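## Task

Take the closed parts box off the bookcase and set it in the top tray of the utility cart. Release it and pull the robot away afterwards. The robot must stay upright and level; toppling or ending tilted fails the task. It only counts if the box stays in place without the robot holding it.

## Robot and tools

ROBOT. A wheeled base carries a lifting column that holds a head and two six-joint arms, left and right, each ending in a two-finger gripper. Shoulder height S = 0.90 m + column_m. Folded, the robot measures 0.73 m long, 0.62 m wide and S + 0.43 m tall, and its front sits 0.40 m ahead of the column. A loose object may occasionally get nudged by something outside the robot's control.

FRAMES. Base frame: origin on the floor under the column, between the drive wheels; x forward, y left, z up. The result lines left_hand and right_hand give, in this frame, the point where the fingers join (tips are 8 mm further). The hand's z axis is the finger direction (quat_wxyz maps (0, 0, 1) onto it) and its y axis runs across the opening. base_odometry is in the odometry frame (base frame at scene start), counts wheel turns only, so slip looks like travel; heading is positive to the left, -3.142 to 3.142.

execute_actions. Argument actions: a list holding one action or nothing (empty just reports state and images). An action may contain base, joints, or both, plus optional speeds; its motions start together. base takes exactly one relative command, measured from the base position in the latest state report: translate_m (metres, +forward, -3 to 3) or rotate_rad (radians, +left/counter-clockwise, -3.2 to 3.2). No sideways motion. joints is one object keyed by joint name, each value an absolute target: column_m 0 to 0.8 m (±0.005); head_tilt_rad -0.61 to 1.308 (0 about level, positive tilts down, ±0.03); left_joint1_rad..left_joint6_rad and right_joint1_rad..right_joint6_rad with ranges j1 -2.879 to 2.879 (±0.045), j2 0 to 3.141 (±0.14), j3 0 to 3.019 (±0.09), j4 -1.692 to 1.57 (±0.055), j5 -1.57 to 1.57 (±0.03, positive swings the hand to the robot's right), j6 -2.094 to 2.094 (±0.035, positive rolls clockwise viewed from behind); left_gripper_m and right_gripper_m 0 to 0.093 m fingertip gap (±0.003). Joints left out may keep driving to earlier targets. speeds caps top speed for that action only: translate_m 0.05 to 0.8 m/s, rotate_rad 0.1 to 1 rad/s (maximum is default). A base move needing over 8.667 s is refused; no action runs past 15 s. cameras: list from cam_head_left, cam_head_right, cam_left_wrist, cam_right_wrist, nav_camera, all; missing, null or ["all"] returns all, [] none. Any unknown key, name or out-of-range value rejects the call with no motion. If a result reports a stop, the remaining motion calls in that reply are skipped.

wait: seconds 0 to 10; the robot just holds its commands. zoom_image: camera plus region [x0, y0, x1, y1] in pixels (origin top-left, at most 504 by 504) of that camera's latest full image. finished_scene: scene number 1 or 2; ends the scene irreversibly after the last command is held and says whether the goal was met.

ARM GEOMETRY (typical). With joint1 at -1.57 (left) or 1.57 (right) and joints 5, 6 at 0, the arm lies in a forward vertical plane 0.23 m to that side. Let a = j2 - 0.35, b = 1.05 + j2 - j3, c = b - j4 (c = 1.57 means fingers straight down). Hand ahead = 0.12 + 0.39 sin a + 0.38 cos b + 0.25 cos c; height = S + 0.39 cos a - 0.38 sin b - 0.25 sin c. Example: j2, j3, j4 = 0.93, 0.78, 0.14 gives 0.60 m ahead, 0.25 m below S. Real hands sag lower and nearer the column by up to ~5 cm (~12 cm with heavy or outstretched loads); trust the reported hand position. Reach is about 1 m from the shoulder; down to 0.99 m below S at 0.3 m ahead. For floor level, extend fingers down 0.45–0.5 m ahead at column_m 0.3, then lower the column. Below 0.4 m high the housing blocks hands closer than 0.45 m; moving arms with column_m under 0.3 risks hitting housing or floor.

LOADS AND GRIP. Fingers-down capacity: 3.2 kg at ~0.4 m ahead, 0.3–0.7 m below S; 2 kg to 0.6 m ahead; 1 kg to 0.8 m ahead; 0.3 kg wider. Keep fingers at least ~1.2 rad below horizontal for heavy items. To grip, command an opening smaller than the object; off_target is then expected. An opening staying 0.002 m or more above target means something is held. Fingers are 7 cm long; the hand body is 10 cm wide, 7 cm thick; the wrist camera sticks out 11 cm on one side. Small target changes (under ~0.03 rad, 0.08 for j2/j3) may not move a joint; approach gently in ~0.05 rad steps from your last target.

RESULT LINES. base_status and joint_status: done, off_target, contact_stop (column and base only), time_out, not_followed, or "joint command not followed" with a cause line when a self-collision check withholds arm targets; back the first-moved joints off by at least 0.05 rad, or move the other arm or drive away. on_its_own covers motions not commanded in the call; "held at" is the held target. A blocked arm keeps pushing; to relieve it, resend its six reported positions (a loaded arm sinks slightly each time). turned_by_wheels vs turned_by_imu differing by over ~4% and 0.05 rad means a collision or slip. base_tilt in degrees (forward/right positive); a drop of 0.5 in forward during a move means leaning back: drive 0.05 m back. motor_effort lists left_wheel and right_wheel (positive pushes forward; bracket is peak). wheel_motors_off = 1 when the wheels are cut after about 3 s of hard pushing (2 s off, base unheld). Motor temperatures per arm joint; MOTOR HOT from 85 °C, OVER-TEMPERATURE FAULT at 100 °C drops that arm.

COLUMN AND BASE. Lowering the column halts with contact_stop when an arm's load changes (a touchdown), and then refuses to go down until raised 0.2 m. After a base stall (contact_stop), back off 0.05 m before retrying. Tables between 0.30 m and S - 0.26 m high can slide over the housing into the column.

AVOID. Arms colliding or pressing on each other, dropping or flinging items, hard pushes, long-held loads heating motors, and tipping the robot. Release and back away before finishing.

Each tool is called in YAML: its name, and indented under it one key for each argument.

## Session

execute_actions:
  actions: []

Scene clock: 0.00 s.
Motor temperatures (°C, as the motors report them): left_arm=[16 18 19 20 19 18] | right_arm=[18 17 20 20 20 19]
base_odometry: x=+0.000 y=+0.000 heading=+0.000 (m, m, rad; odometry frame)
turned_by_wheels: +0.000 (rad since the last result)
turned_by_imu: +0.000 (rad since the last result)
base_tilt: forward=+0.3 right=+0.8 (deg)
base_status: not commanded
joint_positions: column_m=+0.555 head_tilt_rad=+0.895 left_joint1_rad=-1.585 left_joint2_rad=+0.882 left_joint3_rad=+0.387 left_joint4_rad=-0.901 left_joint5_rad=-0.001 left_joint6_rad=-0.081 left_gripper_m=+0.094 right_joint1_rad=+1.571 right_joint2_rad=+0.903 right_joint3_rad=+0.396 right_joint4_rad=-0.982 right_joint5_rad=+0.052 right_joint6_rad=-0.035 right_gripper_m=+0.095
joint_status: not commanded
wheel_motors_off: 0
motor_effort: left_wheel=+3 right_wheel=+3 (%)
left_hand: x=+0.1433 y=+0.2216 z=+1.2487 quat_wxyz=(+0.422, +0.031, -0.906, -0.013) (m; base frame)
right_hand: x=+0.1315 y=-0.2344 z=+1.2629 quat_wxyz=(+0.465, +0.028, -0.885, +0.015) (m; base frame)
pictures: cam_head_left, cam_head_right, cam_left_wrist, cam_right_wrist, nav_camera
Images, in order (width x height): cam_head_left 504x504, cam_head_right 504x504, cam_left_wrist 504x504, cam_right_wrist 504x504, nav_camera 504x504.

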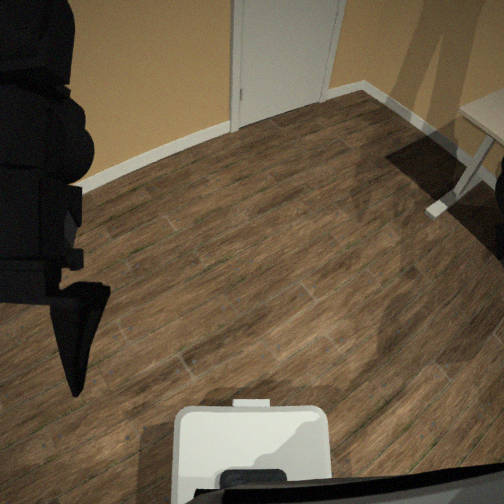

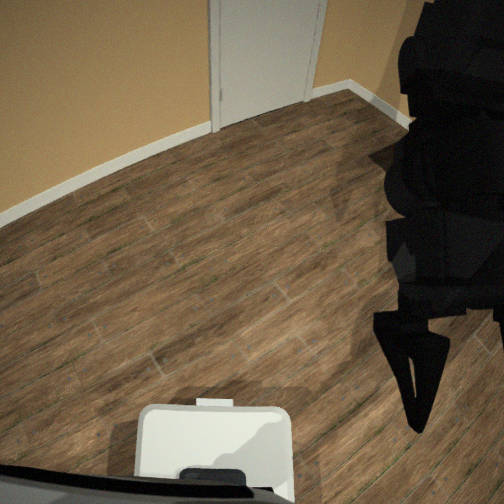

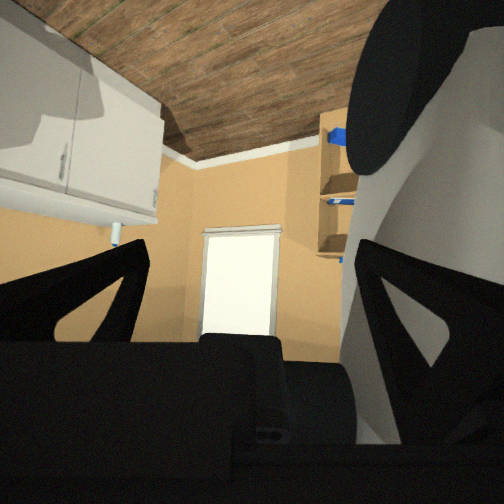

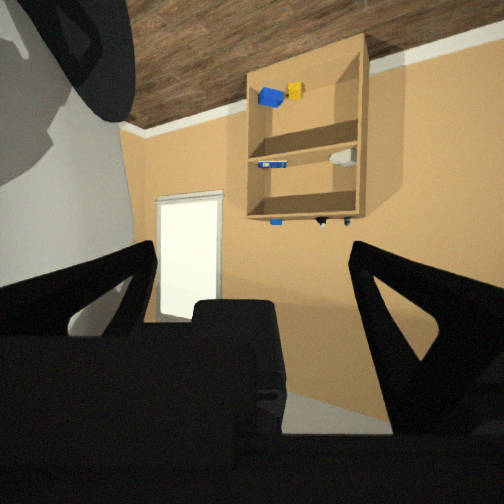

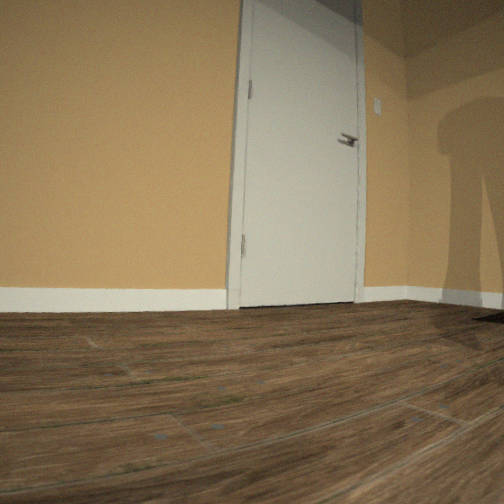

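execute_actions:
  actions:
    - {"base": {"rotate_rad": -1.5}, "joints": {"head_tilt_rad": 0.5}}
  cameras: ["cam_head_left", "cam_head_right", "nav_camera"]

Scene clock: 12.53 s.
Motor temperatures (°C, as the motors report them): left_arm=[16 18 19 20 19 18] | right_arm=[18 17 20 20 20 19]
base_odometry: x=+0.000 y=+0.000 heading=-1.500 (m, m, rad; odometry frame)
turned_by_wheels: -1.500 (rad since the last result)
turned_by_imu: -1.480 (rad since the last result)
base_tilt: forward=+0.3 right=+0.9 (deg)
base_status: done
joint_positions: column_m=+0.555 head_tilt_rad=+0.518 left_joint1_rad=-1.585 left_joint2_rad=+0.882 left_joint3_rad=+0.387 left_joint4_rad=-0.901 left_joint5_rad=-0.001 left_joint6_rad=-0.081 left_gripper_m=+0.094 right_joint1_rad=+1.571 right_joint2_rad=+0.903 right_joint3_rad=+0.396 right_joint4_rad=-0.982 right_joint5_rad=+0.052 right_joint6_rad=-0.035 right_gripper_m=+0.095
joint_status: all done
wheel_motors_off: 0
motor_effort: left_wheel=+1(31) right_wheel=+3(39) (%)
left_hand: x=+0.1433 y=+0.2216 z=+1.2487 quat_wxyz=(+0.422, +0.031, -0.906, -0.013) (m; base frame)
right_hand: x=+0.1315 y=-0.2344 z=+1.2629 quat_wxyz=(+0.465, +0.028, -0.885, +0.015) (m; base frame)
pictures: cam_head_left, cam_head_right, nav_camera
Images, in order (width x height): cam_head_left 504x504, cam_head_right 504x504, nav_camera 504x504.

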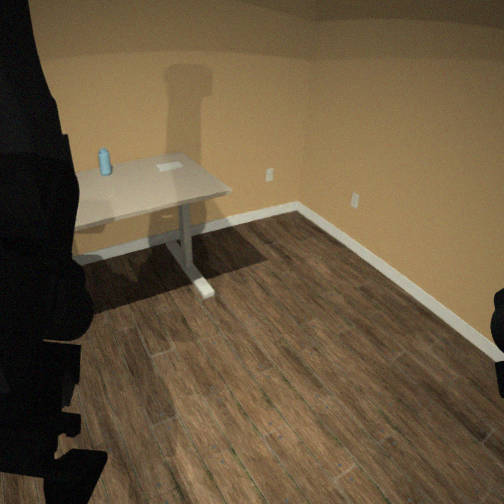

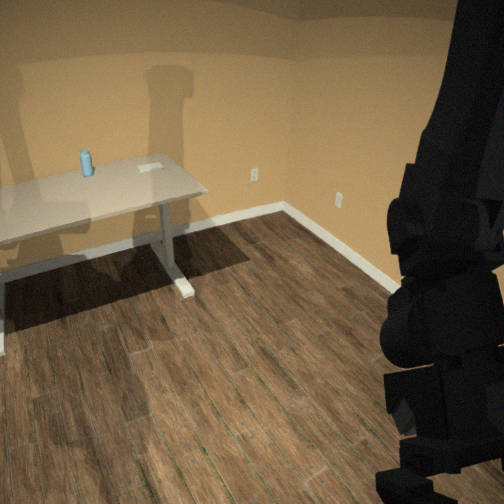

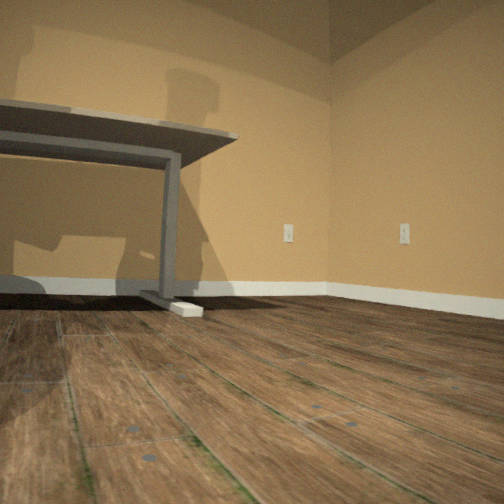

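execute_actions:
  actions:
    - {"base": {"rotate_rad": -1.4}}

Scene clock: 18.77 s.
Motor temperatures (°C, as the motors report them): left_arm=[16 18 19 20 19 18] | right_arm=[18 17 20 20 20 19]
base_odometry: x=+0.000 y=+0.000 heading=-2.899 (m, m, rad; odometry frame)
turned_by_wheels: -1.400 (rad since the last result)
turned_by_imu: -1.386 (rad since the last result)
base_tilt: forward=+0.2 right=+0.8 (deg)
base_status: done
joint_positions: column_m=+0.555 head_tilt_rad=+0.518 left_joint1_rad=-1.585 left_joint2_rad=+0.882 left_joint3_rad=+0.387 left_joint4_rad=-0.901 left_joint5_rad=-0.001 left_joint6_rad=-0.081 left_gripper_m=+0.094 right_joint1_rad=+1.571 right_joint2_rad=+0.903 right_joint3_rad=+0.396 right_joint4_rad=-0.982 right_joint5_rad=+0.052 right_joint6_rad=-0.035 right_gripper_m=+0.095
joint_status: not commanded
wheel_motors_off: 0
motor_effort: left_wheel=-1(28) right_wheel=-4(27) (%)
left_hand: x=+0.1433 y=+0.2216 z=+1.2487 quat_wxyz=(+0.422, +0.031, -0.906, -0.013) (m; base frame)
right_hand: x=+0.1315 y=-0.2344 z=+1.2629 quat_wxyz=(+0.465, +0.028, -0.885, +0.015) (m; base frame)
pictures: cam_head_left, cam_head_right, cam_left_wrist, cam_right_wrist, nav_camera
Images, in order (width x height): cam_head_left 504x504, cam_head_right 504x504, cam_left_wrist 504x504, cam_right_wrist 504x504, nav_camera 504x504.

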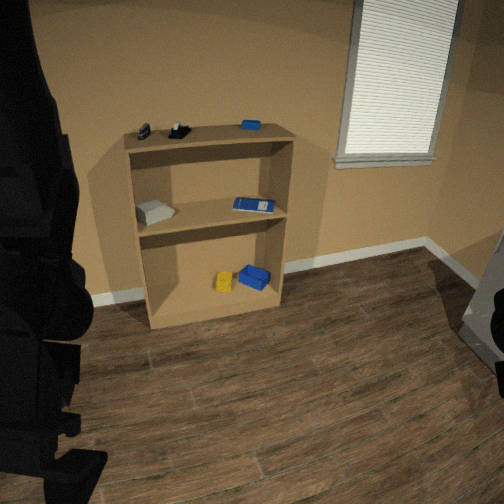

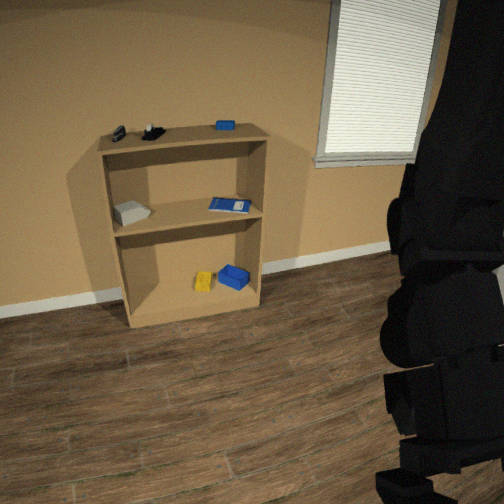

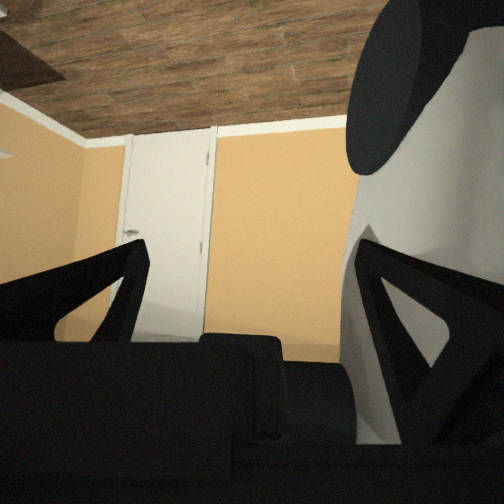

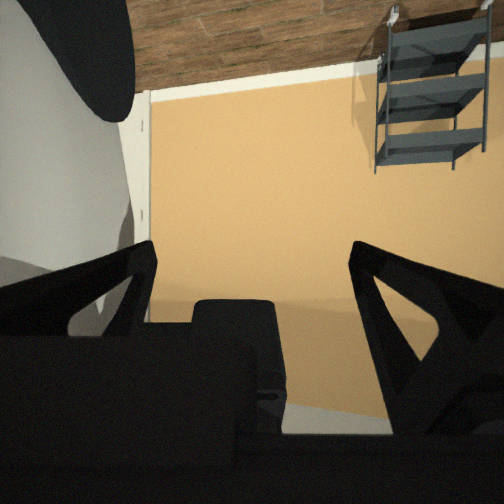

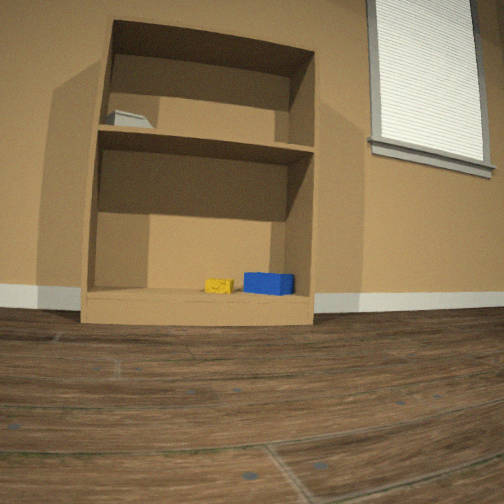

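zoom_image:
  camera: "cam_head_left"
  region: [110, 100, 310, 330]

zoom_image:
  camera: "cam_head_left"
  region: [210, 100, 290, 150]

Region (110, 100, 310, 330) of cam_head_left's 504x504 image, scaled by 2.191, with more detail than that image has; it fills the left 438 columns of this view, and the rest is white.

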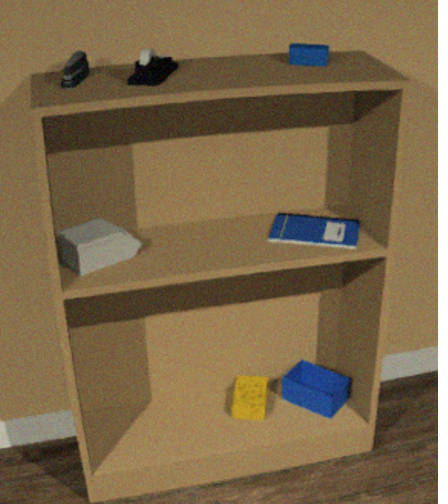

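Region (210, 100, 290, 150) of cam_head_left's 504x504 image, scaled by 6.300, with more detail than that image has; it fills the top 315 rows of this view, and the rest is white.

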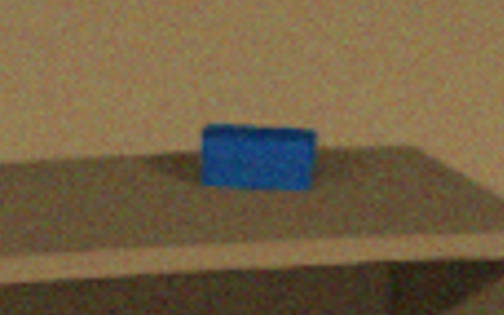

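execute_actions:
  actions:
    - {"base": {"translate_m": 0.9}, "joints": {"column_m": 0.75, "head_tilt_rad": 0.7}}
  cameras: ["cam_head_left", "cam_head_right", "nav_camera"]

Scene clock: 60.77 s.
Motor temperatures (°C, as the motors report them): left_arm=[16 18 19 20 19 18] | right_arm=[18 17 20 20 20 19]
base_odometry: x=-0.874 y=-0.216 heading=-2.899 (m, m, rad; odometry frame)
turned_by_wheels: +0.000 (rad since the last result)
turned_by_imu: -0.001 (rad since the last result)
base_tilt: forward=+0.2 right=+0.8 (deg)
base_status: done
joint_positions: column_m=+0.750 head_tilt_rad=+0.703 left_joint1_rad=-1.585 left_joint2_rad=+0.882 left_joint3_rad=+0.389 left_joint4_rad=-0.901 left_joint5_rad=-0.001 left_joint6_rad=-0.081 left_gripper_m=+0.094 right_joint1_rad=+1.571 right_joint2_rad=+0.903 right_joint3_rad=+0.398 right_joint4_rad=-0.982 right_joint5_rad=+0.052 right_joint6_rad=-0.035 right_gripper_m=+0.095
joint_status: all done
wheel_motors_off: 0
motor_effort: left_wheel=+2(54) right_wheel=+2(47) (%)
left_hand: x=+0.1444 y=+0.2216 z=+1.4428 quat_wxyz=(+0.421, +0.031, -0.906, -0.013) (m; base frame)
right_hand: x=+0.1329 y=-0.2344 z=+1.4569 quat_wxyz=(+0.463, +0.028, -0.886, +0.015) (m; base frame)
pictures: cam_head_left, cam_head_right, nav_camera
Images, in order (width x height): cam_head_left 504x504, cam_head_right 504x504, nav_camera 504x504.

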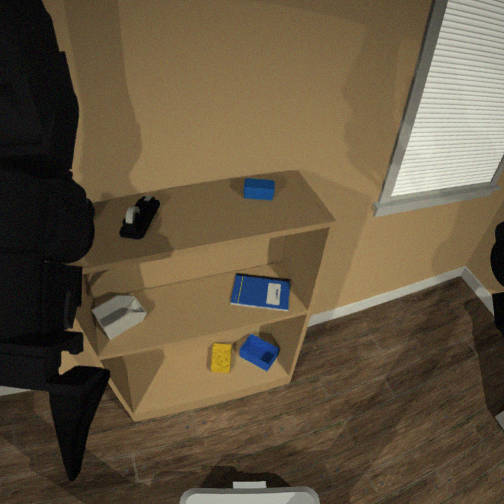

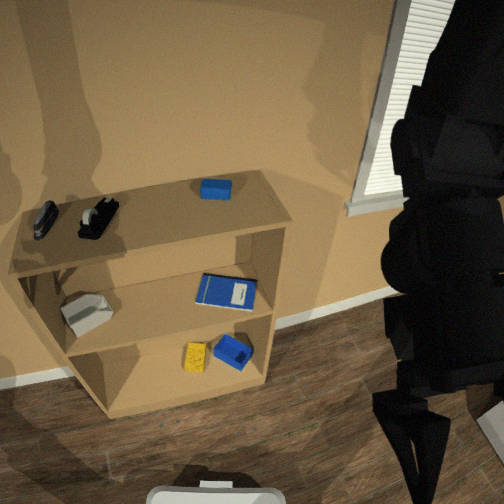

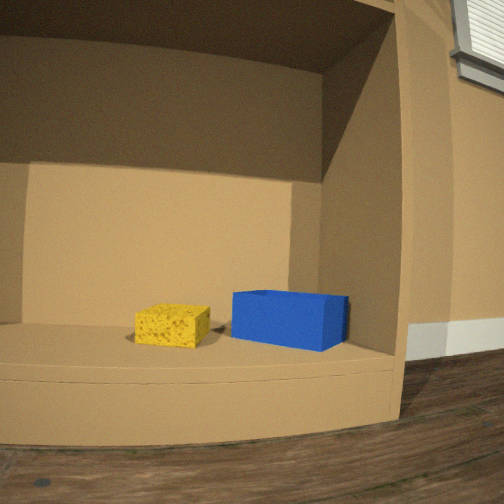

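zoom_image:
  camera: "cam_head_left"
  region: [200, 150, 340, 250]

Region (200, 150, 340, 250) of cam_head_left's 504x504 image, scaled by 3.600, with more detail than that image has; it fills the top 360 rows of this view, and the rest is white.

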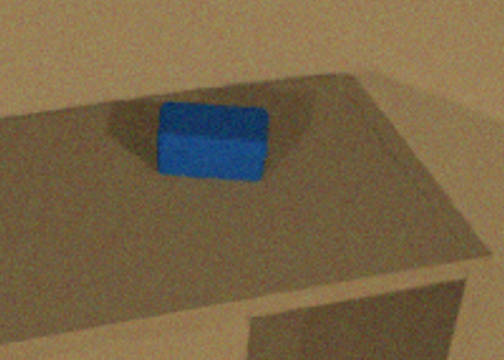

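execute_actions:
  actions:
    - {"base": {"rotate_rad": 0.21}, "joints": {"column_m": 0.8, "right_joint1_rad": 1.57, "right_joint2_rad": 1.5, "right_joint3_rad": 1.62, "right_joint4_rad": -0.63, "right_joint5_rad": 0.0, "right_joint6_rad": -1.22}}
  cameras: ["cam_head_left", "cam_head_right", "cam_right_wrist"]

Scene clock: 177.10 s.
Motor temperatures (°C, as the motors report them): left_arm=[16 19 19 20 19 18] | right_arm=[18 17 20 20 20 19]
base_odometry: x=-0.874 y=-0.216 heading=-2.690 (m, m, rad; odometry frame)
turned_by_wheels: +0.209 (rad since the last result)
turned_by_imu: +0.204 (rad since the last result)
base_tilt: forward=+0.2 right=+0.8 (deg)
base_status: done
joint_positions: column_m=+0.800 head_tilt_rad=+0.703 left_joint1_rad=-1.585 left_joint2_rad=+0.882 left_joint3_rad=+0.389 left_joint4_rad=-0.901 left_joint5_rad=-0.001 left_joint6_rad=-0.081 left_gripper_m=+0.094 right_joint1_rad=+1.571 right_joint2_rad=+1.502 right_joint3_rad=+1.608 right_joint4_rad=-0.636 right_joint5_rad=+0.002 right_joint6_rad=-1.211 right_gripper_m=+0.095
joint_status: all done
wheel_motors_off: 0
motor_effort: left_wheel=+0(46) right_wheel=-2(35) (%)
left_hand: x=+0.1444 y=+0.2216 z=+1.4928 quat_wxyz=(+0.421, +0.031, -0.906, -0.013) (m; base frame)
right_hand: x=+0.6993 y=-0.2257 z=+1.3025 quat_wxyz=(+0.003, +0.569, -0.822, -0.001) (m; base frame)
pictures: cam_head_left, cam_head_right, cam_right_wrist
Images, in order (width x height): cam_head_left 504x504, cam_head_right 504x504, cam_right_wrist 504x504.

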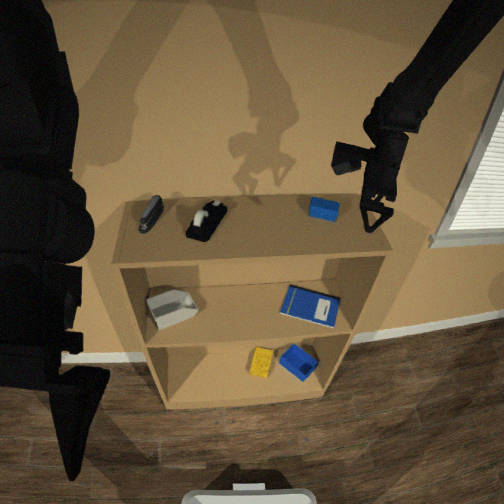

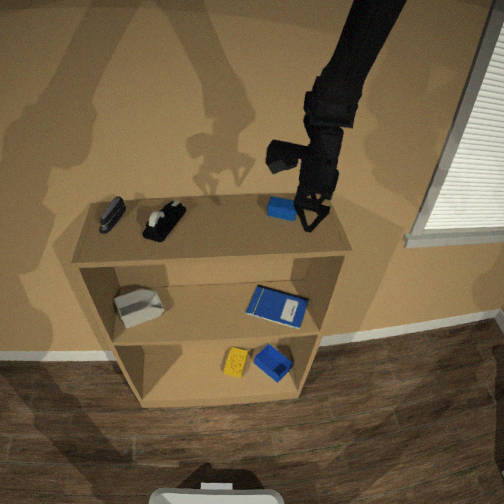

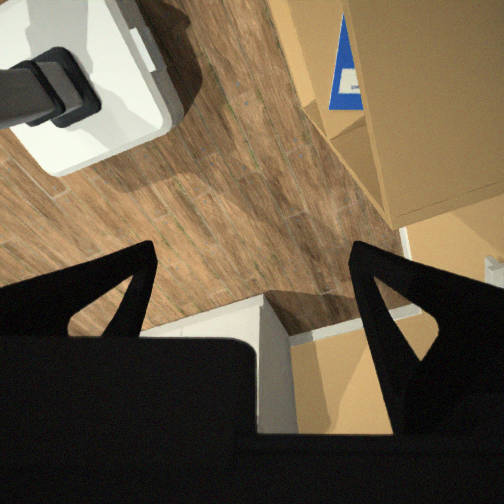

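execute_actions:
  actions:
    - {"base": {"translate_m": 0.22}, "joints": {"head_tilt_rad": 0.85}}
  cameras: ["cam_head_left", "cam_head_right", "cam_right_wrist"]

Scene clock: 193.80 s.
Motor temperatures (°C, as the motors report them): left_arm=[16 19 19 20 19 18] | right_arm=[18 19 21 20 20 19]
base_odometry: x=-1.072 y=-0.312 heading=-2.689 (m, m, rad; odometry frame)
turned_by_wheels: +0.001 (rad since the last result)
turned_by_imu: +0.000 (rad since the last result)
base_tilt: forward=+0.3 right=+0.8 (deg)
base_status: done
joint_positions: column_m=+0.800 head_tilt_rad=+0.852 left_joint1_rad=-1.585 left_joint2_rad=+0.882 left_joint3_rad=+0.389 left_joint4_rad=-0.901 left_joint5_rad=-0.001 left_joint6_rad=-0.081 left_gripper_m=+0.094 right_joint1_rad=+1.571 right_joint2_rad=+1.502 right_joint3_rad=+1.609 right_joint4_rad=-0.636 right_joint5_rad=+0.002 right_joint6_rad=-1.211 right_gripper_m=+0.095
joint_status: all done
wheel_motors_off: 0
motor_effort: left_wheel=-1(50) right_wheel=-4(40) (%)
left_hand: x=+0.1444 y=+0.2216 z=+1.4928 quat_wxyz=(+0.421, +0.031, -0.906, -0.013) (m; base frame)
right_hand: x=+0.6999 y=-0.2257 z=+1.3027 quat_wxyz=(+0.003, +0.569, -0.822, -0.001) (m; base frame)
pictures: cam_head_left, cam_head_right, cam_right_wrist
Images, in order (width x height): cam_head_left 504x504, cam_head_right 504x504, cam_right_wrist 504x504.

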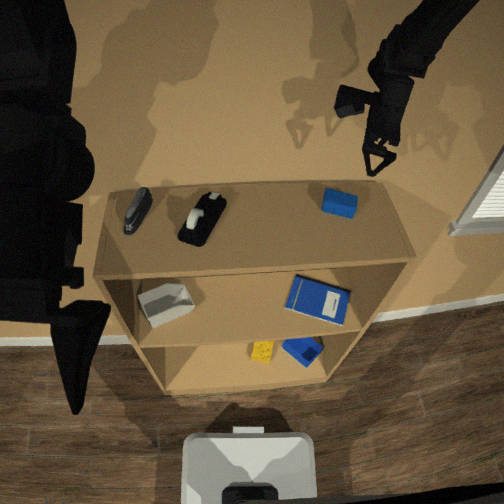

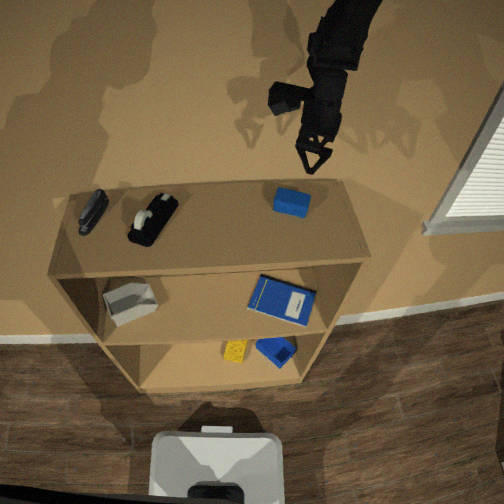

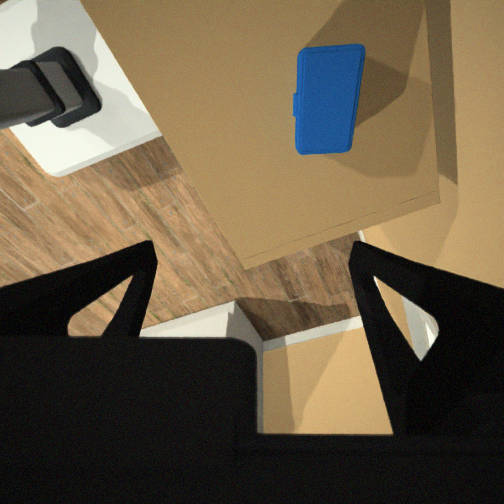

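execute_actions:
  actions:
    - {"base": {"translate_m": 0.075}, "joints": {"column_m": 0.7}}
  cameras: ["cam_head_right", "cam_right_wrist"]

Scene clock: 229.53 s.
Motor temperatures (°C, as the motors report them): left_arm=[16 19 19 20 19 18] | right_arm=[18 20 21 20 20 19]
base_odometry: x=-1.139 y=-0.345 heading=-2.689 (m, m, rad; odometry frame)
turned_by_wheels: +0.001 (rad since the last result)
turned_by_imu: +0.000 (rad since the last result)
base_tilt: forward=+0.3 right=+0.8 (deg)
base_status: done
joint_positions: column_m=+0.700 head_tilt_rad=+0.852 left_joint1_rad=-1.585 left_joint2_rad=+0.882 left_joint3_rad=+0.387 left_joint4_rad=-0.901 left_joint5_rad=-0.001 left_joint6_rad=-0.081 left_gripper_m=+0.094 right_joint1_rad=+1.571 right_joint2_rad=+1.502 right_joint3_rad=+1.610 right_joint4_rad=-0.636 right_joint5_rad=+0.002 right_joint6_rad=-1.212 right_gripper_m=+0.095
joint_status: all done
wheel_motors_off: 0
motor_effort: left_wheel=+1(37) right_wheel=-1(33) (%)
left_hand: x=+0.1429 y=+0.2216 z=+1.3934 quat_wxyz=(+0.422, +0.031, -0.906, -0.013) (m; base frame)
right_hand: x=+0.7003 y=-0.2257 z=+1.2030 quat_wxyz=(+0.002, +0.570, -0.822, +0.000) (m; base frame)
pictures: cam_head_right, cam_right_wrist
Images, in order (width x height): cam_head_right 504x504, cam_right_wrist 504x504.

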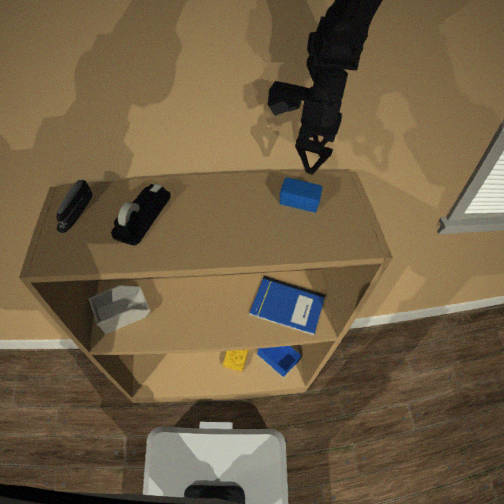

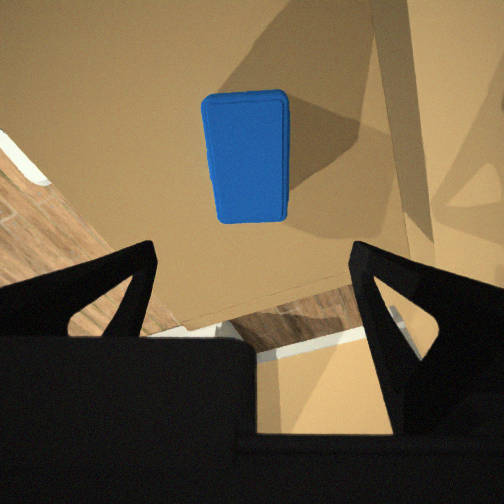

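execute_actions:
  actions:
    - {"joints": {"column_m": 0.61, "right_joint6_rad": -1.275}}
  cameras: ["cam_head_right", "cam_right_wrist"]

Scene clock: 262.03 s.
Motor temperatures (°C, as the motors report them): left_arm=[16 19 19 20 19 18] | right_arm=[18 21 22 20 20 19]
base_odometry: x=-1.139 y=-0.345 heading=-2.689 (m, m, rad; odometry frame)
turned_by_wheels: +0.000 (rad since the last result)
turned_by_imu: -0.001 (rad since the last result)
base_tilt: forward=+0.3 right=+0.8 (deg)
base_status: not commanded
joint_positions: column_m=+0.610 head_tilt_rad=+0.852 left_joint1_rad=-1.585 left_joint2_rad=+0.882 left_joint3_rad=+0.387 left_joint4_rad=-0.901 left_joint5_rad=-0.001 left_joint6_rad=-0.081 left_gripper_m=+0.094 right_joint1_rad=+1.571 right_joint2_rad=+1.502 right_joint3_rad=+1.610 right_joint4_rad=-0.636 right_joint5_rad=+0.002 right_joint6_rad=-1.266 right_gripper_m=+0.095
joint_status: all done
wheel_motors_off: 0
motor_effort: left_wheel=+3(2) right_wheel=-1(0) (%)
left_hand: x=+0.1429 y=+0.2216 z=+1.3034 quat_wxyz=(+0.422, +0.031, -0.906, -0.013) (m; base frame)
right_hand: x=+0.7003 y=-0.2257 z=+1.1130 quat_wxyz=(+0.002, +0.592, -0.806, -0.001) (m; base frame)
pictures: cam_head_right, cam_right_wrist
Images, in order (width x height): cam_head_right 504x504, cam_right_wrist 504x504.

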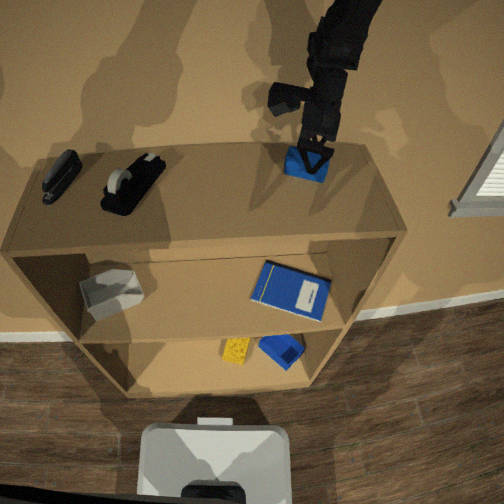

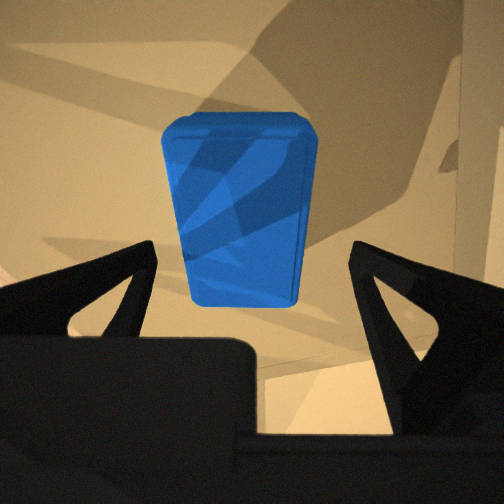

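execute_actions:
  actions:
    - {"joints": {"column_m": 0.582}}
  cameras: ["cam_head_right", "cam_right_wrist"]

zoom_image:
  camera: "cam_head_right"
  region: [260, 110, 370, 210]

Scene clock: 280.07 s.
Motor temperatures (°C, as the motors report them): left_arm=[16 19 19 20 19 18] | right_arm=[18 22 22 20 20 19]
base_odometry: x=-1.139 y=-0.345 heading=-2.689 (m, m, rad; odometry frame)
turned_by_wheels: +0.000 (rad since the last result)
turned_by_imu: -0.001 (rad since the last result)
base_tilt: forward=+0.2 right=+0.8 (deg)
base_status: not commanded
joint_positions: column_m=+0.582 head_tilt_rad=+0.852 left_joint1_rad=-1.585 left_joint2_rad=+0.882 left_joint3_rad=+0.387 left_joint4_rad=-0.901 left_joint5_rad=-0.001 left_joint6_rad=-0.081 left_gripper_m=+0.094 right_joint1_rad=+1.571 right_joint2_rad=+1.502 right_joint3_rad=+1.610 right_joint4_rad=-0.636 right_joint5_rad=+0.002 right_joint6_rad=-1.266 right_gripper_m=+0.095
joint_status: all done
wheel_motors_off: 0
motor_effort: left_wheel=-1(1) right_wheel=-2(1) (%)
left_hand: x=+0.1429 y=+0.2216 z=+1.2754 quat_wxyz=(+0.422, +0.031, -0.906, -0.013) (m; base frame)
right_hand: x=+0.7003 y=-0.2257 z=+1.0850 quat_wxyz=(+0.002, +0.592, -0.806, -0.001) (m; base frame)
pictures: cam_head_right, cam_right_wrist
Images, in order (width x height): cam_head_right 504x504, cam_right_wrist 504x504.

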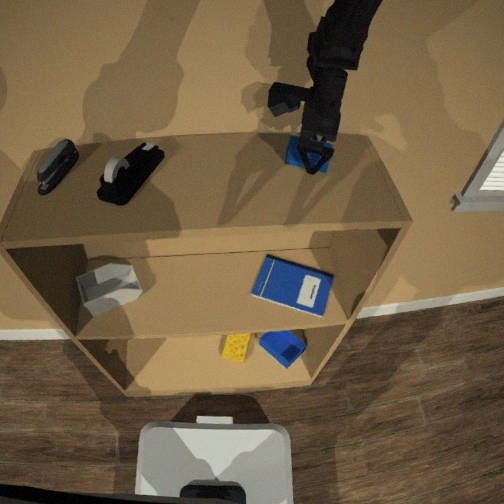

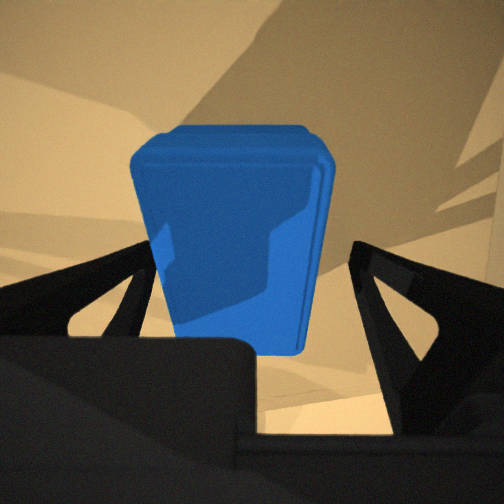

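Region (260, 110, 370, 210) of cam_head_right's 504x504 image, scaled by 4.582, with more detail than that image has; it fills the top 458 rows of this view, and the rest is white.

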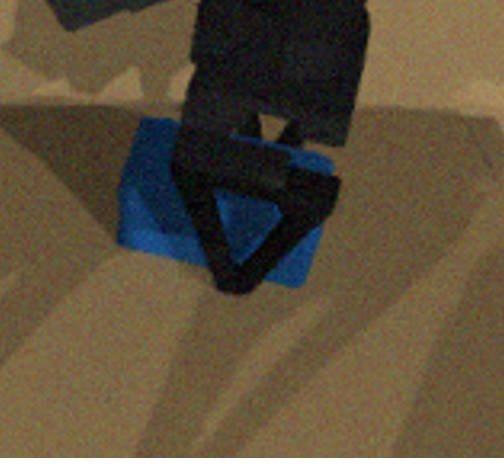

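execute_actions:
  actions:
    - {"joints": {"right_gripper_m": 0.03}}
  cameras: ["cam_head_right", "cam_right_wrist"]

Scene clock: 286.10 s.
Motor temperatures (°C, as the motors report them): left_arm=[16 19 19 20 19 18] | right_arm=[18 22 22 20 20 19]
base_odometry: x=-1.139 y=-0.345 heading=-2.689 (m, m, rad; odometry frame)
turned_by_wheels: +0.000 (rad since the last result)
turned_by_imu: -0.001 (rad since the last result)
base_tilt: forward=+0.2 right=+0.9 (deg)
base_status: not commanded
joint_positions: column_m=+0.582 head_tilt_rad=+0.852 left_joint1_rad=-1.585 left_joint2_rad=+0.882 left_joint3_rad=+0.387 left_joint4_rad=-0.901 left_joint5_rad=-0.001 left_joint6_rad=-0.081 left_gripper_m=+0.094 right_joint1_rad=+1.571 right_joint2_rad=+1.502 right_joint3_rad=+1.610 right_joint4_rad=-0.635 right_joint5_rad=+0.001 right_joint6_rad=-1.267 right_gripper_m=+0.057
joint_status: right_gripper_m off_target (ended at +0.057, target +0.030)
wheel_motors_off: 0
motor_effort: left_wheel=+0(2) right_wheel=+1(2) (%)
left_hand: x=+0.1429 y=+0.2216 z=+1.2754 quat_wxyz=(+0.422, +0.031, -0.906, -0.013) (m; base frame)
right_hand: x=+0.7004 y=-0.2256 z=+1.0850 quat_wxyz=(+0.002, +0.592, -0.806, -0.001) (m; base frame)
pictures: cam_head_right, cam_right_wrist
Images, in order (width x height): cam_head_right 504x504, cam_right_wrist 504x504.

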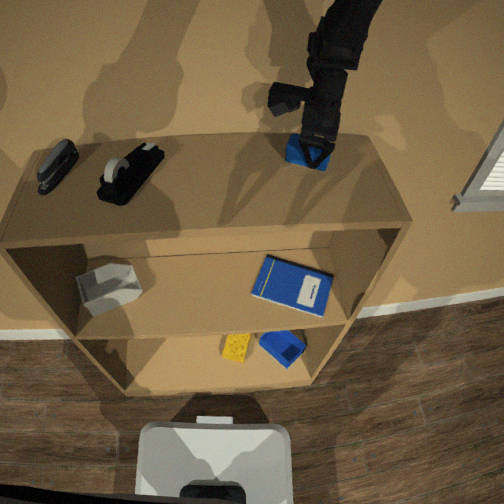

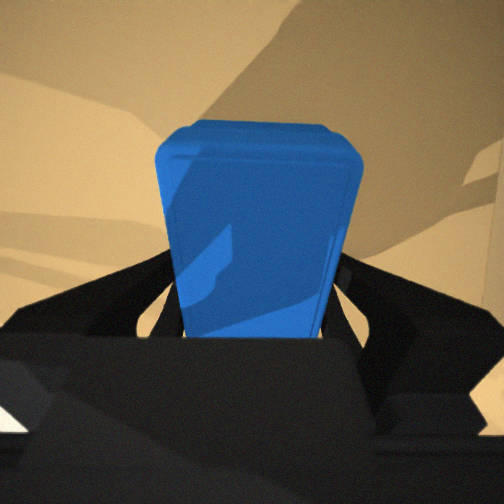

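Gripped. Lift.

execute_actions:
  actions:
    - {"joints": {"column_m": 0.65}}
  cameras: ["cam_head_right", "cam_right_wrist"]

Scene clock: 295.07 s.
Motor temperatures (°C, as the motors report them): left_arm=[16 19 19 20 19 18] | right_arm=[18 22 22 20 20 19]
base_odometry: x=-1.139 y=-0.345 heading=-2.689 (m, m, rad; odometry frame)
turned_by_wheels: +0.000 (rad since the last result)
turned_by_imu: -0.001 (rad since the last result)
base_tilt: forward=+0.3 right=+0.8 (deg)
base_status: not commanded
joint_positions: column_m=+0.650 head_tilt_rad=+0.852 left_joint1_rad=-1.585 left_joint2_rad=+0.882 left_joint3_rad=+0.387 left_joint4_rad=-0.901 left_joint5_rad=-0.001 left_joint6_rad=-0.081 left_gripper_m=+0.094 right_joint1_rad=+1.571 right_joint2_rad=+1.502 right_joint3_rad=+1.610 right_joint4_rad=-0.635 right_joint5_rad=+0.001 right_joint6_rad=-1.267 right_gripper_m=+0.057
joint_status: all done
wheel_motors_off: 0
motor_effort: left_wheel=-2(1) right_wheel=+0(1) (%)
left_hand: x=+0.1429 y=+0.2216 z=+1.3433 quat_wxyz=(+0.422, +0.031, -0.906, -0.013) (m; base frame)
right_hand: x=+0.7004 y=-0.2256 z=+1.1529 quat_wxyz=(+0.002, +0.592, -0.806, -0.001) (m; base frame)
pictures: cam_head_right, cam_right_wrist
Images, in order (width x height): cam_head_right 504x504, cam_right_wrist 504x504.

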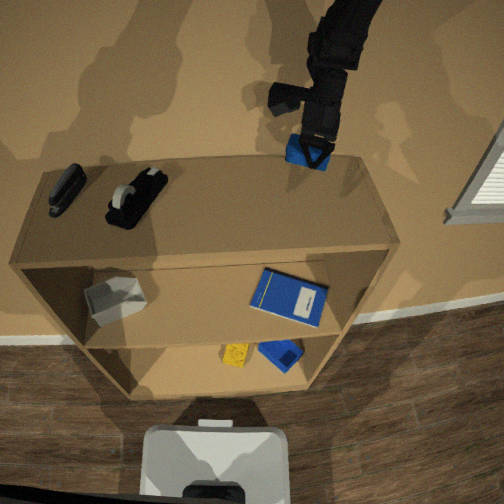

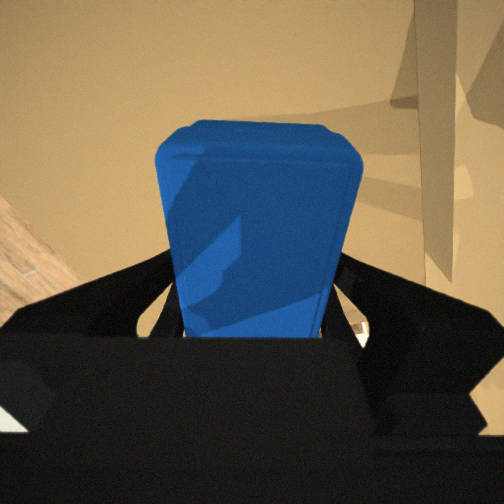

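execute_actions:
  actions:
    - {"base": {"translate_m": -1.2}, "joints": {"head_tilt_rad": 0.6}}
  cameras: ["cam_left_wrist", "cam_right_wrist"]

execute_actions:
  actions:
    - {"base": {"rotate_rad": -2.7}}
  cameras: ["cam_head_left", "cam_head_right", "nav_camera"]

Scene clock: 336.80 s.
Motor temperatures (°C, as the motors report them): left_arm=[16 19 19 20 19 18] | right_arm=[18 22 22 20 20 19]
base_odometry: x=-0.060 y=+0.180 heading=-2.688 (m, m, rad; odometry frame)
turned_by_wheels: +0.000 (rad since the last result)
turned_by_imu: -0.002 (rad since the last result)
base_tilt: forward=+0.2 right=+0.8 (deg)
base_status: done
joint_positions: column_m=+0.650 head_tilt_rad=+0.617 left_joint1_rad=-1.585 left_joint2_rad=+0.882 left_joint3_rad=+0.385 left_joint4_rad=-0.901 left_joint5_rad=-0.001 left_joint6_rad=-0.081 left_gripper_m=+0.094 right_joint1_rad=+1.571 right_joint2_rad=+1.502 right_joint3_rad=+1.609 right_joint4_rad=-0.635 right_joint5_rad=+0.001 right_joint6_rad=-1.267 right_gripper_m=+0.057
joint_status: all done
wheel_motors_off: 0
motor_effort: left_wheel=+1(55) right_wheel=-2(45) (%)
left_hand: x=+0.1419 y=+0.2216 z=+1.3437 quat_wxyz=(+0.423, +0.031, -0.905, -0.013) (m; base frame)
right_hand: x=+0.7000 y=-0.2256 z=+1.1527 quat_wxyz=(+0.002, +0.592, -0.806, -0.001) (m; base frame)
pictures: cam_left_wrist, cam_right_wrist
Images, in order (width x height): cam_left_wrist 504x504, cam_right_wrist 504x504.

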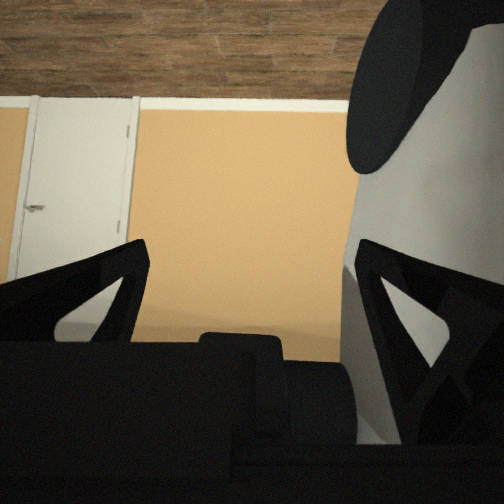

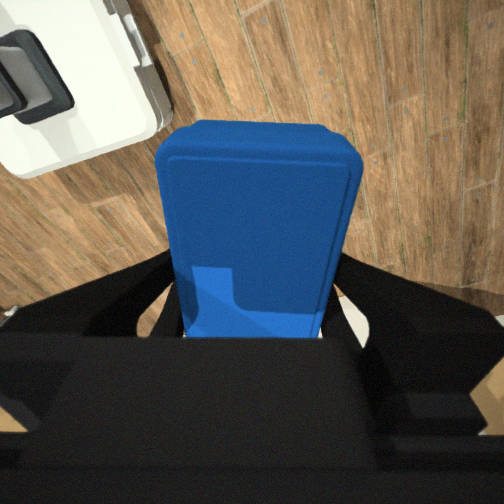

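Scene clock: 341.00 s.
Motor temperatures (°C, as the motors report them): left_arm=[16 19 19 20 19 18] | right_arm=[18 22 22 20 20 19]
base_odometry: x=-0.060 y=+0.180 heading=+0.895 (m, m, rad; odometry frame)
turned_by_wheels: -2.700 (rad since the last result)
turned_by_imu: -2.668 (rad since the last result)
base_tilt: forward=+0.2 right=+0.8 (deg)
base_status: done
joint_positions: column_m=+0.650 head_tilt_rad=+0.617 left_joint1_rad=-1.585 left_joint2_rad=+0.882 left_joint3_rad=+0.385 left_joint4_rad=-0.901 left_joint5_rad=-0.001 left_joint6_rad=-0.081 left_gripper_m=+0.094 right_joint1_rad=+1.569 right_joint2_rad=+1.502 right_joint3_rad=+1.609 right_joint4_rad=-0.635 right_joint5_rad=+0.001 right_joint6_rad=-1.267 right_gripper_m=+0.057
joint_status: not commanded
wheel_motors_off: 0
motor_effort: left_wheel=+1(47) right_wheel=+2(34) (%)
left_hand: x=+0.1419 y=+0.2216 z=+1.3437 quat_wxyz=(+0.423, +0.031, -0.905, -0.013) (m; base frame)
right_hand: x=+0.7000 y=-0.2268 z=+1.1527 quat_wxyz=(+0.003, +0.592, -0.806, +0.000) (m; base frame)
pictures: cam_head_left, cam_head_right, nav_camera
Images, in order (width x height): cam_head_left 504x504, cam_head_right 504x504, nav_camera 504x504.

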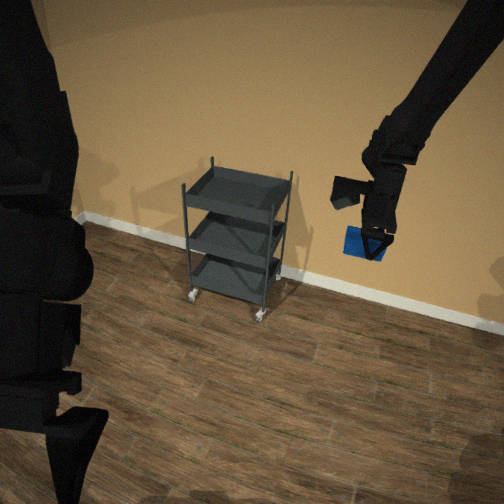

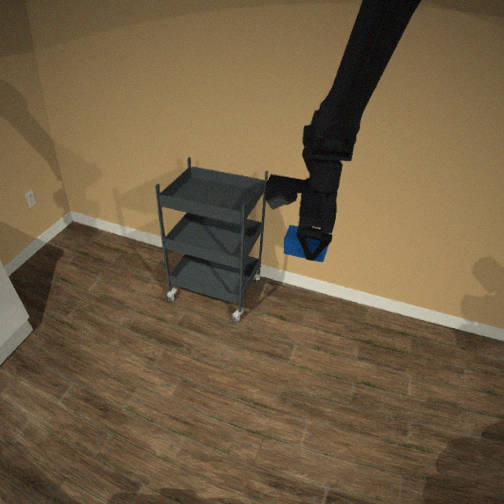

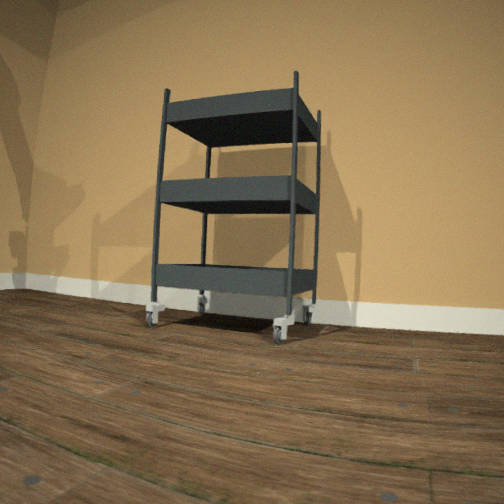

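execute_actions:
  actions:
    - {"base": {"rotate_rad": 0.175}, "joints": {"column_m": 0.58, "right_joint2_rad": 1.83, "right_joint3_rad": 2.04, "right_joint4_rad": -0.72, "right_joint6_rad": -1.0}}
  cameras: []

execute_actions:
  actions:
    - {"base": {"translate_m": 0.75}, "joints": {"column_m": 0.5, "head_tilt_rad": 0.85}}
  cameras: ["cam_head_left", "cam_head_right", "cam_right_wrist", "nav_camera"]

Scene clock: 390.43 s.
Motor temperatures (°C, as the motors report them): left_arm=[16 19 19 20 19 18] | right_arm=[18 23 22 20 20 19]
base_odometry: x=-0.060 y=+0.180 heading=+1.070 (m, m, rad; odometry frame)
turned_by_wheels: +0.175 (rad since the last result)
turned_by_imu: +0.172 (rad since the last result)
base_tilt: forward=+0.3 right=+0.8 (deg)
base_status: done
joint_positions: column_m=+0.580 head_tilt_rad=+0.617 left_joint1_rad=-1.585 left_joint2_rad=+0.882 left_joint3_rad=+0.385 left_joint4_rad=-0.901 left_joint5_rad=-0.001 left_joint6_rad=-0.081 left_gripper_m=+0.094 right_joint1_rad=+1.573 right_joint2_rad=+1.846 right_joint3_rad=+2.011 right_joint4_rad=-0.712 right_joint5_rad=+0.001 right_joint6_rad=-1.008 right_gripper_m=+0.057
joint_status: all done
wheel_motors_off: 0
motor_effort: left_wheel=-3(31) right_wheel=+2(21) (%)
left_hand: x=+0.1419 y=+0.2216 z=+1.2738 quat_wxyz=(+0.423, +0.031, -0.905, -0.013) (m; base frame)
right_hand: x=+0.7443 y=-0.2238 z=+0.9687 quat_wxyz=(+0.010, +0.483, -0.875, -0.006) (m; base frame)
pictures: none
No camera images: the call's "cameras" was empty. Leave "cameras" out to get every camera's image.

Scene clock: 393.47 s.
Motor temperatures (°C, as the motors report them): left_arm=[16 19 19 20 19 18] | right_arm=[18 23 23 20 20 19]
base_odometry: x=+0.300 y=+0.838 heading=+1.070 (m, m, rad; odometry frame)
turned_by_wheels: +0.000 (rad since the last result)
turned_by_imu: -0.001 (rad since the last result)
base_tilt: forward=+0.2 right=+0.8 (deg)
base_status: done
joint_positions: column_m=+0.500 head_tilt_rad=+0.852 left_joint1_rad=-1.585 left_joint2_rad=+0.882 left_joint3_rad=+0.388 left_joint4_rad=-0.901 left_joint5_rad=-0.001 left_joint6_rad=-0.081 left_gripper_m=+0.094 right_joint1_rad=+1.573 right_joint2_rad=+1.846 right_joint3_rad=+2.013 right_joint4_rad=-0.712 right_joint5_rad=+0.001 right_joint6_rad=-1.008 right_gripper_m=+0.057
joint_status: all done
wheel_motors_off: 0
motor_effort: left_wheel=-2(47) right_wheel=+1(52) (%)
left_hand: x=+0.1435 y=+0.2216 z=+1.1932 quat_wxyz=(+0.422, +0.031, -0.906, -0.013) (m; base frame)
right_hand: x=+0.7456 y=-0.2238 z=+0.8892 quat_wxyz=(+0.009, +0.483, -0.875, -0.006) (m; base frame)
pictures: cam_head_left, cam_head_right, cam_right_wrist, nav_camera
Images, in order (width x height): cam_head_left 504x504, cam_head_right 504x504, cam_right_wrist 504x504, nav_camera 504x504.

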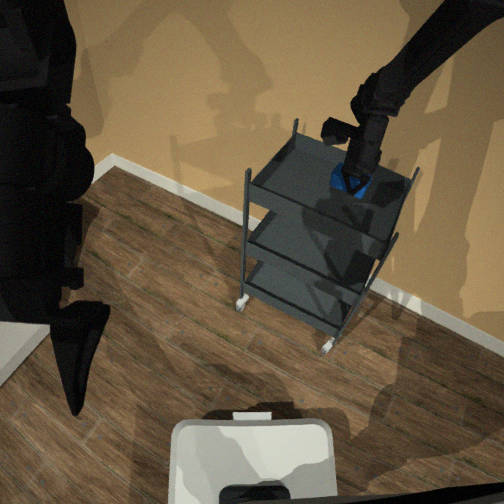

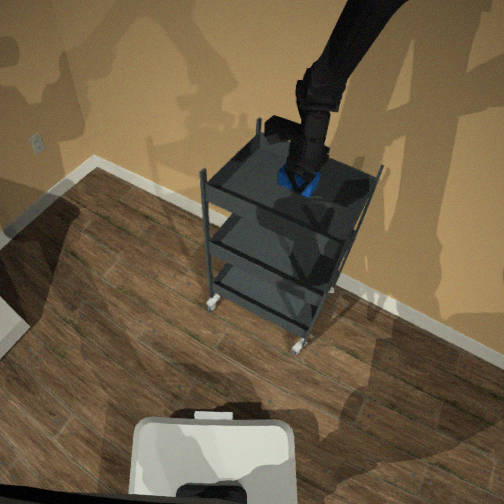

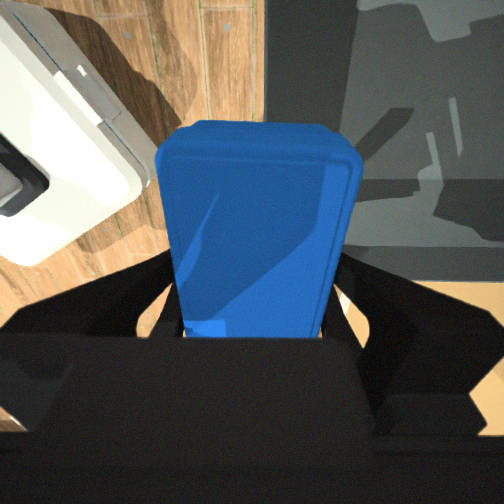

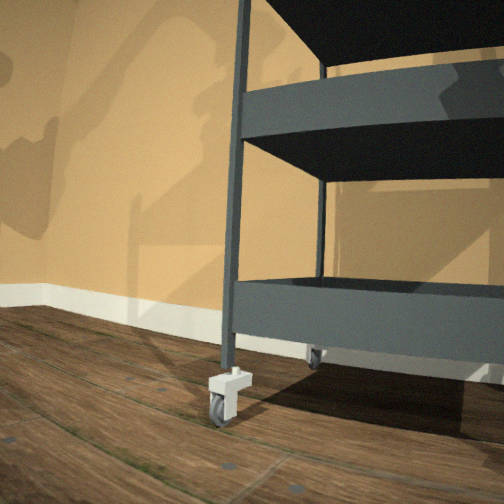

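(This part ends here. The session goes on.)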